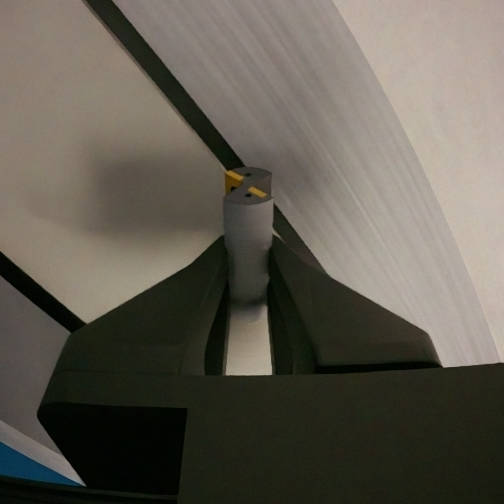

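Call:
{"name": "execute_actions", "arguments": {
  "actions": [
    {"rows": [[0.452,1.358,0.772,-0.962,0,-1.665,-0.86,-0.357,1.446,0.861,-0.958,-0.004,1.957,-0.81],[0.452,1.358,0.772,-0.966,0.005,-1.665,-0.86,-0.357,1.446,0.861,-0.96,-0.008,1.957,-0.81],[0.452,1.358,0.772,-0.966,0.01,-1.665,-0.86,-0.357,1.447,0.86,-0.96,-0.012,1.957,-0.81],[0.452,1.359,0.771,-0.966,0.014,-1.665,-0.86,-0.357,1.448,0.859,-0.96,-0.016,1.957,-0.81],[0.452,1.359,0.771,-0.966,0.018,-1.665,-0.86,-0.357,1.449,0.858,-0.96,-0.02,1.957,-0.81],[0.452,1.36,0.77,-0.966,0.022,-1.665,-0.86,-0.357,1.45,0.857,-0.96,-0.024,1.957,-0.81],[0.452,1.361,0.769,-0.966,0.026,-1.665,-0.86,-0.357,1.451,0.856,-0.96,-0.028,1.957,-0.81],[0.452,1.362,0.768,-0.966,0.03,-1.665,-0.86,-0.357,1.452,0.855,-0.96,-0.032,1.957,-0.81],[0.452,1.363,0.767,-0.966,0.033,-1.665,-0.86,-0.357,1.453,0.854,-0.96,-0.035,1.957,-0.81],[0.452,1.364,0.766,-0.966,0.035,-1.665,-0.86,-0.357,1.454,0.853,-0.96,-0.035,1.957,-0.81]], "steps": 15}
  ],
  "pictures": false
}}

Scene clock: 693.03 s of 5840.00 s.
left_arm: end_effector_position=(+0.3199, +0.4189, +0.0559) grip_measured=-0.816 end_effector_quat_wxyz=(+0.007, +0.887, -0.461, +0.011) | right_arm: end_effector_position=(+0.3209, -0.4264, +0.0540) grip_measured=-0.762 end_effector_quat_wxyz=(-0.010, +0.887, +0.461, +0.009)
Joint positions: left_arm=[ 0.454  1.352  0.759 -0.978  0.026 -1.661  0.009] | right_arm=[-0.355  1.452  0.855 -0.974 -0.027  1.955  0.011]
Joint velocities: left_arm=[ 0.005 -0.005  0.002  0.012 -0.051  0.022 -0.   ] | right_arm=[ 0.005 -0.015  0.007 -0.017 -0.022  0.066 -0.001]
Joint torques (N m, as the arm reports them, + toward a larger angle): left_arm=[-1.35 -5.87  8.7   0.43  0.35  0.11] | right_arm=[-0.37 -9.91  8.11  1.05 -0.3   0.  ]
Motor temperatures (°C, as the motors report them): left_arm=[24 27 41 24 23 24] | right_arm=[25 27 44 26 26 25]
Steps of this call (steps 1 to 15: the robot went on to your last target; steps 16 to 90: nothing new was sent; then 8.40 s passed at rest; steps 91 to 105: all 15 steps of this action). Readings (joint positions):
91: left_arm=[0.454 1.346 0.764 -0.978 -0.005 -1.661] | right_arm=[-0.355 1.449 0.859 -0.974 0.001 1.955]
92: left_arm=[0.454 1.346 0.764 -0.978 -0.005 -1.661] | right_arm=[-0.355 1.449 0.859 -0.974 0.000 1.955]
94: left_arm=[0.454 1.346 0.764 -0.978 0.001 -1.661] | right_arm=[-0.355 1.449 0.859 -0.974 -0.005 1.955]
98: left_arm=[0.454 1.348 0.762 -0.978 0.018 -1.661] | right_arm=[-0.355 1.450 0.857 -0.974 -0.021 1.955]
105: the state above

Call:
{"name": "execute_actions", "arguments": {
  "actions": [
    {"rows": [[0.454,1.36,0.768,-0.972,0.03,-1.662,-0.84,-0.355,1.453,0.856,-0.968,-0.03,1.955,-0.79],[0.454,1.356,0.77,-0.976,0.027,-1.662,-0.825,-0.355,1.452,0.86,-0.972,-0.027,1.955,-0.775],[0.454,1.354,0.772,-0.976,0.027,-1.662,-0.815,-0.355,1.452,0.863,-0.972,-0.027,1.955,-0.765],[0.454,1.354,0.772,-0.976,0.027,-1.662,-0.805,-0.355,1.452,0.865,-0.972,-0.027,1.955,-0.755],[0.454,1.354,0.772,-0.976,0.027,-1.662,-0.795,-0.355,1.452,0.865,-0.972,-0.027,1.955,-0.745],[0.454,1.354,0.772,-0.976,0.027,-1.662,-0.785,-0.355,1.452,0.865,-0.972,-0.027,1.955,-0.735],[0.454,1.354,0.772,-0.976,0.027,-1.662,-0.775,-0.355,1.452,0.865,-0.972,-0.027,1.955,-0.725],[0.454,1.354,0.772,-0.976,0.027,-1.662,-0.76,-0.355,1.452,0.865,-0.972,-0.027,1.955,-0.71],[0.454,1.354,0.772,-0.976,0.027,-1.662,-0.74,-0.355,1.452,0.865,-0.972,-0.027,1.955,-0.69],[0.454,1.354,0.772,-0.976,0.027,-1.662,-0.71,-0.355,1.452,0.865,-0.972,-0.027,1.955,-0.66],[0.454,1.354,0.772,-0.976,0.027,-1.662,-0.67,-0.355,1.452,0.865,-0.972,-0.027,1.955,-0.62],[0.454,1.354,0.772,-0.976,0.027,-1.662,-0.62,-0.355,1.452,0.865,-0.972,-0.027,1.955,-0.57],[0.454,1.354,0.772,-0.976,0.027,-1.662,-0.56,-0.355,1.452,0.865,-0.972,-0.027,1.955,-0.52],[0.454,1.354,0.772,-0.976,0.027,-1.662,-0.5,-0.355,1.452,0.865,-0.972,-0.027,1.955,-0.46],[0.454,1.354,0.772,-0.976,0.027,-1.662,-0.42,-0.355,1.452,0.865,-0.972,-0.027,1.955,-0.4]], "steps": 15}
  ],
  "pictures": false
}}

Call:
{"name": "execute_actions", "arguments": {
  "actions": [
    {"rows": [[0.454,1.354,0.772,-0.976,0.027,-1.662,-0.34,-0.355,1.452,0.865,-0.972,-0.027,1.955,-0.32],[0.454,1.354,0.772,-0.976,0.027,-1.662,-0.26,-0.355,1.452,0.865,-0.972,-0.027,1.955,-0.25],[0.454,1.354,0.772,-0.976,0.027,-1.662,-0.2,-0.355,1.452,0.865,-0.972,-0.027,1.955,-0.2]], "steps": 8}
  ]
}}

Scene clock: 703.90 s of 5840.00 s.
left_arm: end_effector_position=(+0.3199, +0.4189, +0.0559) grip_measured=-0.461 end_effector_quat_wxyz=(+0.007, +0.887, -0.461, +0.011) | right_arm: end_effector_position=(+0.3209, -0.4264, +0.0540) grip_measured=-0.434 end_effector_quat_wxyz=(-0.010, +0.887, +0.461, +0.009)
Joint positions: left_arm=[ 0.454  1.352  0.759 -0.978  0.026 -1.661  0.025] | right_arm=[-0.355  1.452  0.855 -0.974 -0.027  1.955  0.027]
Joint velocities: left_arm=[-0.005 -0.015 -0.012  0.012 -0.066 -0.051  0.08 ] | right_arm=[ 0.005 -0.005 -0.002  0.007 -0.037  0.007  0.061]
Joint torques (N m, as the arm reports them, + toward a larger angle): left_arm=[-1.12 -6.76  9.38  0.03  0.06  0.12] | right_arm=[ -0.32 -10.42   9.11   0.65   0.05  -0.03]
Motor temperatures (°C, as the motors report them): left_arm=[24 27 41 24 23 24] | right_arm=[25 27 44 26 27 25]
Steps of this call (steps 1 to 15: the robot went on to your last target; steps 16 to 90: nothing new was sent; then 7.37 s passed at rest; steps 91 to 105: all 15 steps of this action). Readings (joint positions):
91: left_arm=[0.454 1.352 0.759 -0.978 0.026 -1.661] | right_arm=[-0.355 1.452 0.855 -0.974 -0.027 1.955]
92: left_arm=[0.454 1.352 0.759 -0.978 0.026 -1.661] | right_arm=[-0.355 1.452 0.855 -0.974 -0.027 1.955]
94: left_arm=[0.454 1.352 0.759 -0.978 0.026 -1.661] | right_arm=[-0.355 1.452 0.855 -0.974 -0.027 1.955]
98: left_arm=[0.454 1.352 0.759 -0.978 0.026 -1.661] | right_arm=[-0.355 1.452 0.855 -0.974 -0.027 1.955]
105: the state above

Scene clock: 704.17 s of 5840.00 s.
left_arm: end_effector_position=(+0.3199, +0.4189, +0.0559) grip_measured=-0.202 end_effector_quat_wxyz=(+0.007, +0.887, -0.461, +0.011) | right_arm: end_effector_position=(+0.3209, -0.4264, +0.0540) grip_measured=-0.203 end_effector_quat_wxyz=(-0.010, +0.887, +0.461, +0.009)
Joint positions: left_arm=[ 0.454  1.352  0.759 -0.978  0.026 -1.661  0.038] | right_arm=[-0.355  1.452  0.855 -0.974 -0.027  1.955  0.037]
Joint velocities: left_arm=[ 0.005 -0.015 -0.002 -0.007  0.081 -0.037  0.   ] | right_arm=[-0.005 -0.015  0.002 -0.017 -0.066 -0.007  0.   ]
Joint torques (N m, as the arm reports them, + toward a larger angle): left_arm=[-1.11 -6.59  9.25  0.06  0.06  0.13] | right_arm=[ -0.41 -10.03   9.08   0.61   0.07  -0.03]
Motor temperatures (°C, as the motors report them): left_arm=[24 27 41 24 23 24] | right_arm=[25 27 44 26 27 25]
Steps of this call (steps 1 to 8: all 8 steps of this action). Readings (joint positions):
1: left_arm=[0.454 1.352 0.759 -0.978 0.026 -1.661] | right_arm=[-0.355 1.452 0.855 -0.974 -0.027 1.955]
2: left_arm=[0.454 1.352 0.759 -0.978 0.026 -1.661] | right_arm=[-0.355 1.452 0.855 -0.974 -0.027 1.955]
4: left_arm=[0.454 1.352 0.759 -0.978 0.026 -1.661] | right_arm=[-0.355 1.452 0.855 -0.974 -0.027 1.955]
8: the state above
camera_calibration (this result's frames):
cam_left_wrist: T_world_to_cam=[[0.812378, 0.582947, -0.0146655, -0.502189], [0.471254, -0.641497, 0.605311, 0.0867273], [0.343456, -0.498652, -0.795854, 0.264041], [0, 0, 0, 1]] pos_world=[0.27641, 0.480049, 0.150276]
cam_right_wrist: T_world_to_cam=[[-0.815312, 0.578932, 0.0101887, 0.506441], [0.462626, 0.640735, 0.612728, 0.0956102], [0.348199, 0.504278, -0.790228, 0.2676], [0, 0, 0, 1]] pos_world=[0.275498, -0.4894, 0.147722]

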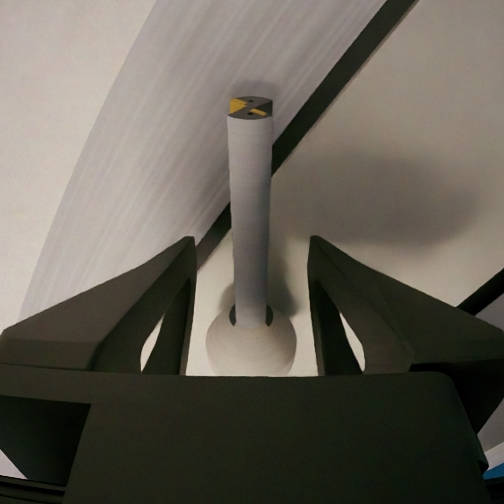

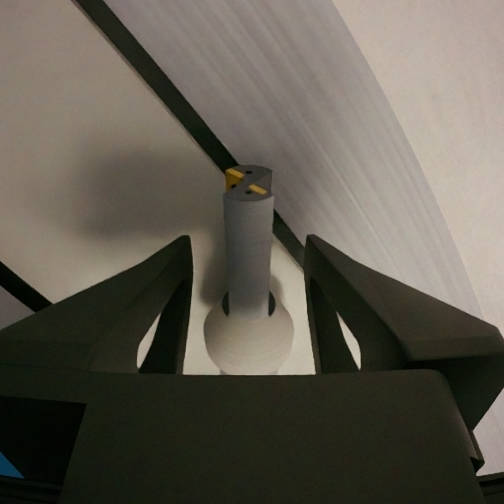

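Call:
{"name": "execute_actions", "arguments": {
  "actions": []
}}

Scene clock: 723.93 s of 5840.00 s.
left_arm: end_effector_position=(+0.3199, +0.4189, +0.0559) grip_measured=-0.202 end_effector_quat_wxyz=(+0.007, +0.887, -0.461, +0.011) | right_arm: end_effector_position=(+0.3209, -0.4264, +0.0540) grip_measured=-0.203 end_effector_quat_wxyz=(-0.010, +0.887, +0.461, +0.009)
Joint positions: left_arm=[ 0.454  1.352  0.759 -0.978  0.026 -1.661  0.038] | right_arm=[-0.355  1.452  0.855 -0.974 -0.027  1.955  0.037]
Joint velocities: left_arm=[-0.005  0.005 -0.012  0.002  0.037 -0.007 -0.   ] | right_arm=[-0.015 -0.005  0.002 -0.002  0.037  0.037  0.   ]
Joint torques (N m, as the arm reports them, + toward a larger angle): left_arm=[-1.11 -6.63  9.24  0.07  0.06  0.13] | right_arm=[ -0.43 -10.36   9.12   0.66   0.07  -0.03]
Motor temperatures (°C, as the motors report them): left_arm=[24 27 41 24 23 24] | right_arm=[25 27 44 26 26 25]
Steps of this call (steps 1 to 15: the robot went on to your last target; steps 16 to 90: nothing new was sent; then 16.77 s passed at rest). Readings (joint positions):
1: left_arm=[0.454 1.352 0.759 -0.978 0.026 -1.661] | right_arm=[-0.355 1.452 0.855 -0.974 -0.027 1.955]
2: left_arm=[0.454 1.352 0.759 -0.978 0.026 -1.661] | right_arm=[-0.355 1.452 0.855 -0.974 -0.027 1.955]
4: left_arm=[0.454 1.352 0.759 -0.978 0.026 -1.661] | right_arm=[-0.355 1.452 0.855 -0.974 -0.027 1.955]
8: left_arm=[0.454 1.352 0.759 -0.978 0.026 -1.661] | right_arm=[-0.355 1.452 0.855 -0.974 -0.027 1.955]
90: the state above
All arms were judged still, so your last target was given up. Only a new action makes them travel on or press farther. Fingers that are still opening or closing keep moving.
camera_calibration (this result's frames):
cam_left_wrist: T_world_to_cam=[[0.812378, 0.582947, -0.0146655, -0.502189], [0.471254, -0.641497, 0.605311, 0.0867273], [0.343456, -0.498652, -0.795854, 0.264041], [0, 0, 0, 1]] pos_world=[0.27641, 0.480049, 0.150276]
cam_right_wrist: T_world_to_cam=[[-0.815312, 0.578932, 0.0101887, 0.506441], [0.462626, 0.640735, 0.612728, 0.0956102], [0.348199, 0.504278, -0.790228, 0.2676], [0, 0, 0, 1]] pos_world=[0.275498, -0.4894, 0.147722]

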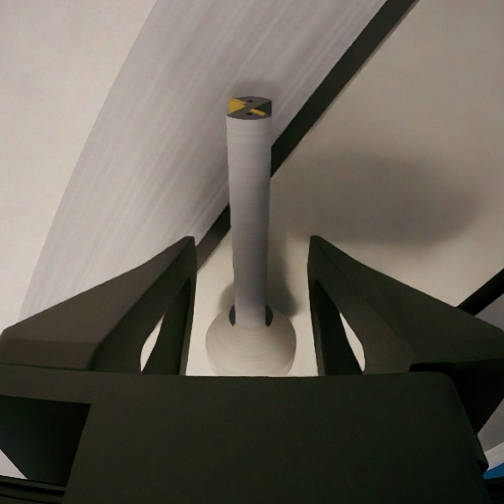

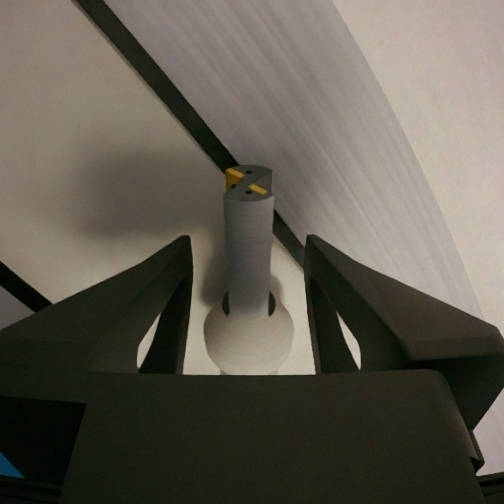

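Call:
{"name": "execute_actions", "arguments": {
  "actions": [
    {"rows": [
[0.454,1.340,0.775,-0.988,0.027,-1.662,-0.16,-0.355,1.440,0.870,-0.984,-0.027,1.955,-0.16],
[0.454,1.328,0.777,-0.993,0.027,-1.662,-0.12,-0.355,1.428,0.873,-0.989,-0.027,1.955,-0.12],
[0.454,1.314,0.779,-0.998,0.027,-1.662,-0.09,-0.355,1.414,0.875,-0.994,-0.027,1.955,-0.09],
[0.454,1.298,0.780,-1.003,0.027,-1.662,-0.06,-0.355,1.398,0.877,-0.999,-0.027,1.955,-0.06],
[0.454,1.280,0.780,-1.008,0.027,-1.662,-0.05,-0.355,1.380,0.878,-1.004,-0.027,1.955,-0.05],
[0.454,1.260,0.780,-1.014,0.027,-1.662,-0.05,-0.355,1.360,0.878,-1.010,-0.027,1.955,-0.05],
[0.454,1.238,0.780,-1.020,0.027,-1.662,-0.05,-0.355,1.338,0.878,-1.016,-0.027,1.955,-0.05],
[0.454,1.214,0.780,-1.028,0.027,-1.662,-0.05,-0.355,1.314,0.878,-1.024,-0.027,1.955,-0.05],
[0.454,1.188,0.780,-1.038,0.027,-1.662,-0.05,-0.355,1.288,0.878,-1.034,-0.027,1.955,-0.05],
[0.454,1.160,0.780,-1.050,0.027,-1.662,-0.05,-0.355,1.260,0.878,-1.046,-0.027,1.955,-0.05],
[0.454,1.130,0.780,-1.064,0.027,-1.662,-0.05,-0.355,1.230,0.878,-1.060,-0.027,1.955,-0.05],
[0.454,1.098,0.780,-1.080,0.027,-1.662,-0.05,-0.355,1.198,0.878,-1.076,-0.027,1.955,-0.05],
[0.454,1.064,0.780,-1.098,0.027,-1.662,-0.05,-0.355,1.164,0.878,-1.094,-0.027,1.955,-0.05],
[0.454,1.030,0.780,-1.118,0.027,-1.662,-0.05,-0.355,1.130,0.878,-1.114,-0.027,1.955,-0.05],
[0.454,0.996,0.780,-1.138,0.027,-1.662,-0.05,-0.355,1.096,0.878,-1.134,-0.027,1.955,-0.05]
], "steps": 15}
  ]
}}

Call:
{"name": "execute_actions", "arguments": {
  "actions": [
    {"rows": [
[0.454,0.962,0.780,-1.158,0.027,-1.662,-0.05,-0.355,1.062,0.878,-1.154,-0.027,1.955,-0.05],
[0.454,0.928,0.780,-1.178,0.027,-1.662,-0.05,-0.355,1.028,0.878,-1.174,-0.027,1.955,-0.05],
[0.454,0.894,0.780,-1.198,0.027,-1.662,-0.05,-0.355,0.994,0.878,-1.194,-0.027,1.955,-0.05],
[0.454,0.860,0.780,-1.218,0.027,-1.662,-0.05,-0.355,0.960,0.878,-1.214,-0.027,1.955,-0.05],
[0.454,0.826,0.780,-1.238,0.027,-1.662,-0.05,-0.355,0.926,0.878,-1.234,-0.027,1.955,-0.05],
[0.454,0.792,0.780,-1.258,0.027,-1.662,-0.05,-0.355,0.892,0.878,-1.254,-0.027,1.955,-0.05],
[0.454,0.760,0.780,-1.278,0.027,-1.662,-0.05,-0.355,0.860,0.878,-1.274,-0.027,1.955,-0.05],
[0.454,0.730,0.780,-1.296,0.027,-1.662,-0.05,-0.355,0.830,0.878,-1.292,-0.027,1.955,-0.05],
[0.454,0.703,0.780,-1.312,0.027,-1.662,-0.05,-0.355,0.803,0.878,-1.308,-0.027,1.955,-0.05],
[0.454,0.679,0.780,-1.326,0.027,-1.662,-0.05,-0.355,0.779,0.878,-1.322,-0.027,1.955,-0.05],
[0.454,0.659,0.780,-1.337,0.027,-1.662,-0.05,-0.355,0.759,0.878,-1.333,-0.027,1.955,-0.05],
[0.454,0.643,0.780,-1.345,0.027,-1.662,-0.05,-0.355,0.743,0.878,-1.341,-0.027,1.955,-0.05],
[0.454,0.631,0.780,-1.350,0.027,-1.662,-0.05,-0.355,0.731,0.878,-1.346,-0.027,1.955,-0.05],
[0.454,0.623,0.780,-1.352,0.027,-1.662,-0.05,-0.355,0.723,0.878,-1.348,-0.027,1.955,-0.05],
[0.454,0.620,0.780,-1.352,0.027,-1.662,-0.05,-0.355,0.720,0.878,-1.348,-0.027,1.955,-0.05]
], "steps": 15}
  ],
  "pictures": false
}}

Call:
{"name": "execute_actions", "arguments": {
  "actions": [
    {"steps": 12}
  ]
}}

Scene clock: 754.97 s of 5840.00 s.
left_arm: end_effector_position=(+0.3057, +0.4107, +0.1356) grip_measured=-0.052 end_effector_quat_wxyz=(-0.066, +0.883, -0.460, +0.058) | right_arm: end_effector_position=(+0.3039, -0.4225, +0.1443) grip_measured=-0.053 end_effector_quat_wxyz=(+0.046, +0.884, +0.460, +0.074)
Joint positions: left_arm=[ 0.454  1.073  0.759 -1.083  0.026 -1.661  0.045] | right_arm=[-0.355  1.173  0.855 -1.08  -0.027  1.955  0.045]
Joint velocities: left_arm=[-0.005 -1.06   0.012 -0.545  0.007  0.022  0.   ] | right_arm=[-0.015 -1.109 -0.007 -0.54   0.007  0.037 -0.001]
Joint torques (N m, as the arm reports them, + toward a larger angle): left_arm=[-1.12 -5.72 11.36 -0.44  0.06  0.14] | right_arm=[-0.37 -8.4  11.59  0.46  0.06 -0.05]
Motor temperatures (°C, as the motors report them): left_arm=[24 27 40 24 23 24] | right_arm=[25 27 44 26 26 25]
Steps of this call (steps 1 to 90: nothing new was sent; then 27.53 s passed at rest; steps 91 to 105: all 15 steps of this action). Readings (joint positions):
91: left_arm=[0.454 1.352 0.759 -0.978 0.026 -1.661] | right_arm=[-0.355 1.452 0.855 -0.974 -0.027 1.955]
92: left_arm=[0.454 1.351 0.759 -0.978 0.026 -1.661] | right_arm=[-0.355 1.452 0.855 -0.974 -0.027 1.955]
94: left_arm=[0.454 1.345 0.759 -0.981 0.026 -1.661] | right_arm=[-0.355 1.445 0.855 -0.977 -0.027 1.955]
98: left_arm=[0.454 1.289 0.759 -0.999 0.026 -1.661] | right_arm=[-0.355 1.391 0.855 -0.996 -0.027 1.955]
105: the state above
camera_calibration (this result's frames):
cam_left_wrist: T_world_to_cam=[[0.801772, 0.576843, 0.156248, -0.502149], [0.38011, -0.693962, 0.611501, 0.0885108], [0.46117, -0.430893, -0.775663, 0.261709], [0, 0, 0, 1]] pos_world=[0.248273, 0.463853, 0.227334]
cam_right_wrist: T_world_to_cam=[[-0.80365, 0.576214, -0.148743, 0.507567], [0.355835, 0.665623, 0.655993, 0.0823531], [0.476999, 0.474261, -0.739965, 0.283803], [0, 0, 0, 1]] pos_world=[0.243229, -0.48188, 0.231478]

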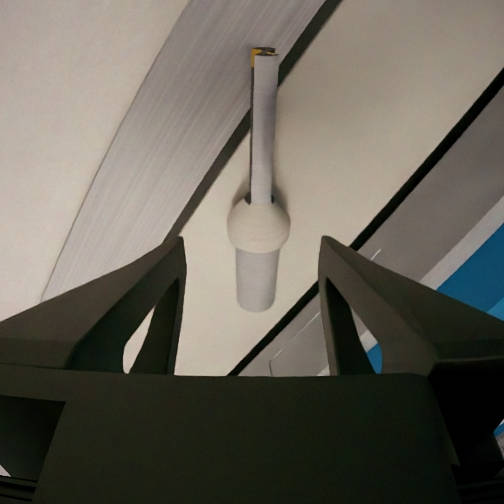

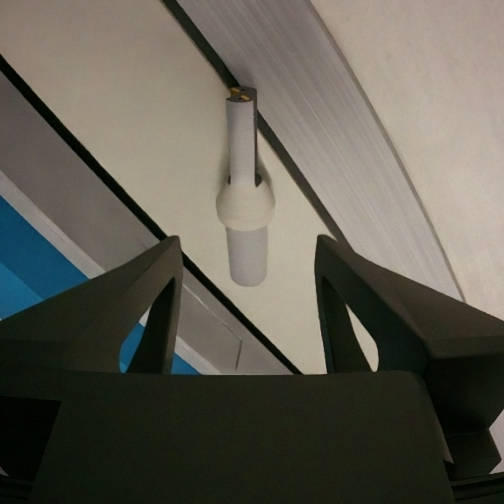

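Scene clock: 755.47 s of 5840.00 s.
left_arm: end_effector_position=(+0.2332, +0.3690, +0.2297) grip_measured=-0.052 end_effector_quat_wxyz=(-0.150, +0.871, -0.455, +0.111) | right_arm: end_effector_position=(+0.2139, -0.4015, +0.2552) grip_measured=-0.053 end_effector_quat_wxyz=(+0.113, +0.870, +0.455, +0.153)
Joint positions: left_arm=[ 0.454  0.624  0.759 -1.33   0.026 -1.661  0.045] | right_arm=[-0.355  0.716  0.855 -1.328 -0.027  1.955  0.045]
Joint velocities: left_arm=[ 0.015 -0.298  0.002 -0.139 -0.051  0.007 -0.   ] | right_arm=[-0.015 -0.347 -0.002 -0.134 -0.051 -0.022 -0.001]
Joint torques (N m, as the arm reports them, + toward a larger angle): left_arm=[-1.06  0.85 12.17  0.15  0.06  0.16] | right_arm=[-0.47 -0.23 12.19  0.85  0.06 -0.06]
Motor temperatures (°C, as the motors report them): left_arm=[24 27 41 24 23 24] | right_arm=[25 27 44 26 26 25]
Steps of this call (steps 1 to 15: all 15 steps of this action). Readings (joint positions):
1: left_arm=[0.454 1.037 0.759 -1.102 0.026 -1.661] | right_arm=[-0.355 1.136 0.855 -1.099 -0.027 1.955]
2: left_arm=[0.454 1.001 0.759 -1.121 0.026 -1.661] | right_arm=[-0.355 1.099 0.855 -1.118 -0.027 1.955]
4: left_arm=[0.454 0.930 0.759 -1.161 0.026 -1.661] | right_arm=[-0.355 1.026 0.855 -1.157 -0.027 1.955]
8: left_arm=[0.454 0.792 0.759 -1.240 0.026 -1.661] | right_arm=[-0.355 0.887 0.855 -1.238 -0.027 1.955]
15: the state above

Scene clock: 755.87 s of 5840.00 s.
left_arm: end_effector_position=(+0.2313, +0.3679, +0.2312) grip_measured=-0.052 end_effector_quat_wxyz=(-0.152, +0.870, -0.455, +0.113) | right_arm: end_effector_position=(+0.2124, -0.4011, +0.2552) grip_measured=-0.053 end_effector_quat_wxyz=(+0.112, +0.870, +0.455, +0.151)
Joint positions: left_arm=[ 0.454  0.615  0.759 -1.336  0.026 -1.661  0.045] | right_arm=[-0.355  0.714  0.855 -1.334 -0.027  1.955  0.045]
Joint velocities: left_arm=[-0.015 -0.005  0.002 -0.012 -0.051 -0.037  0.   ] | right_arm=[-0.005 -0.015  0.002  0.002 -0.095  0.007  0.001]
Joint torques (N m, as the arm reports them, + toward a larger angle): left_arm=[-1.1   0.87 12.2   0.06  0.06  0.16] | right_arm=[-0.3  -1.68 12.33  0.74  0.05 -0.06]
Motor temperatures (°C, as the motors report them): left_arm=[24 27 41 24 23 24] | right_arm=[25 27 44 26 26 25]
Steps of this call (steps 1 to 12: the robot went on to your last target). Readings (joint positions):
1: left_arm=[0.454 0.617 0.759 -1.333 0.026 -1.661] | right_arm=[-0.355 0.707 0.855 -1.332 -0.027 1.955]
2: left_arm=[0.454 0.615 0.759 -1.335 0.026 -1.661] | right_arm=[-0.355 0.703 0.855 -1.333 -0.027 1.955]
4: left_arm=[0.454 0.615 0.759 -1.336 0.026 -1.661] | right_arm=[-0.355 0.705 0.855 -1.334 -0.027 1.955]
8: left_arm=[0.454 0.615 0.759 -1.336 0.026 -1.661] | right_arm=[-0.355 0.713 0.855 -1.334 -0.027 1.955]
12: the state above
camera_calibration (this result's frames):
cam_left_wrist: T_world_to_cam=[[0.755951, 0.550467, 0.354293, -0.45819], [0.271818, -0.756298, 0.595087, 0.080398], [0.595527, -0.353554, -0.721351, 0.279624], [0, 0, 0, 1]] pos_world=[0.157993, 0.411885, 0.316197]
cam_right_wrist: T_world_to_cam=[[-0.755335, 0.564954, -0.33211, 0.470248], [0.221387, 0.696957, 0.682084, 0.0624573], [0.616812, 0.441677, -0.651509, 0.334035], [0, 0, 0, 1]] pos_world=[0.135331, -0.456734, 0.3312]

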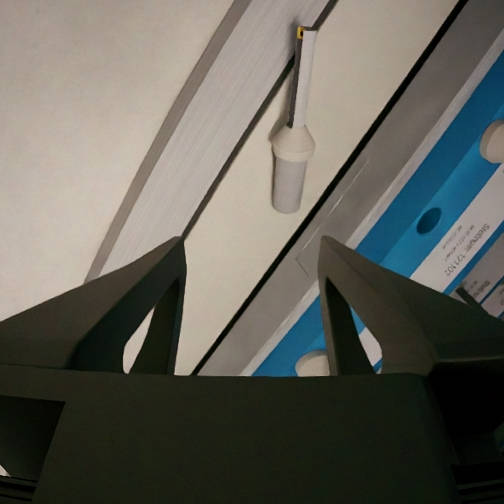

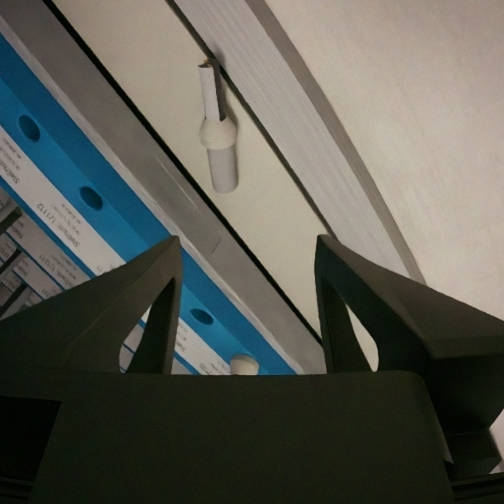

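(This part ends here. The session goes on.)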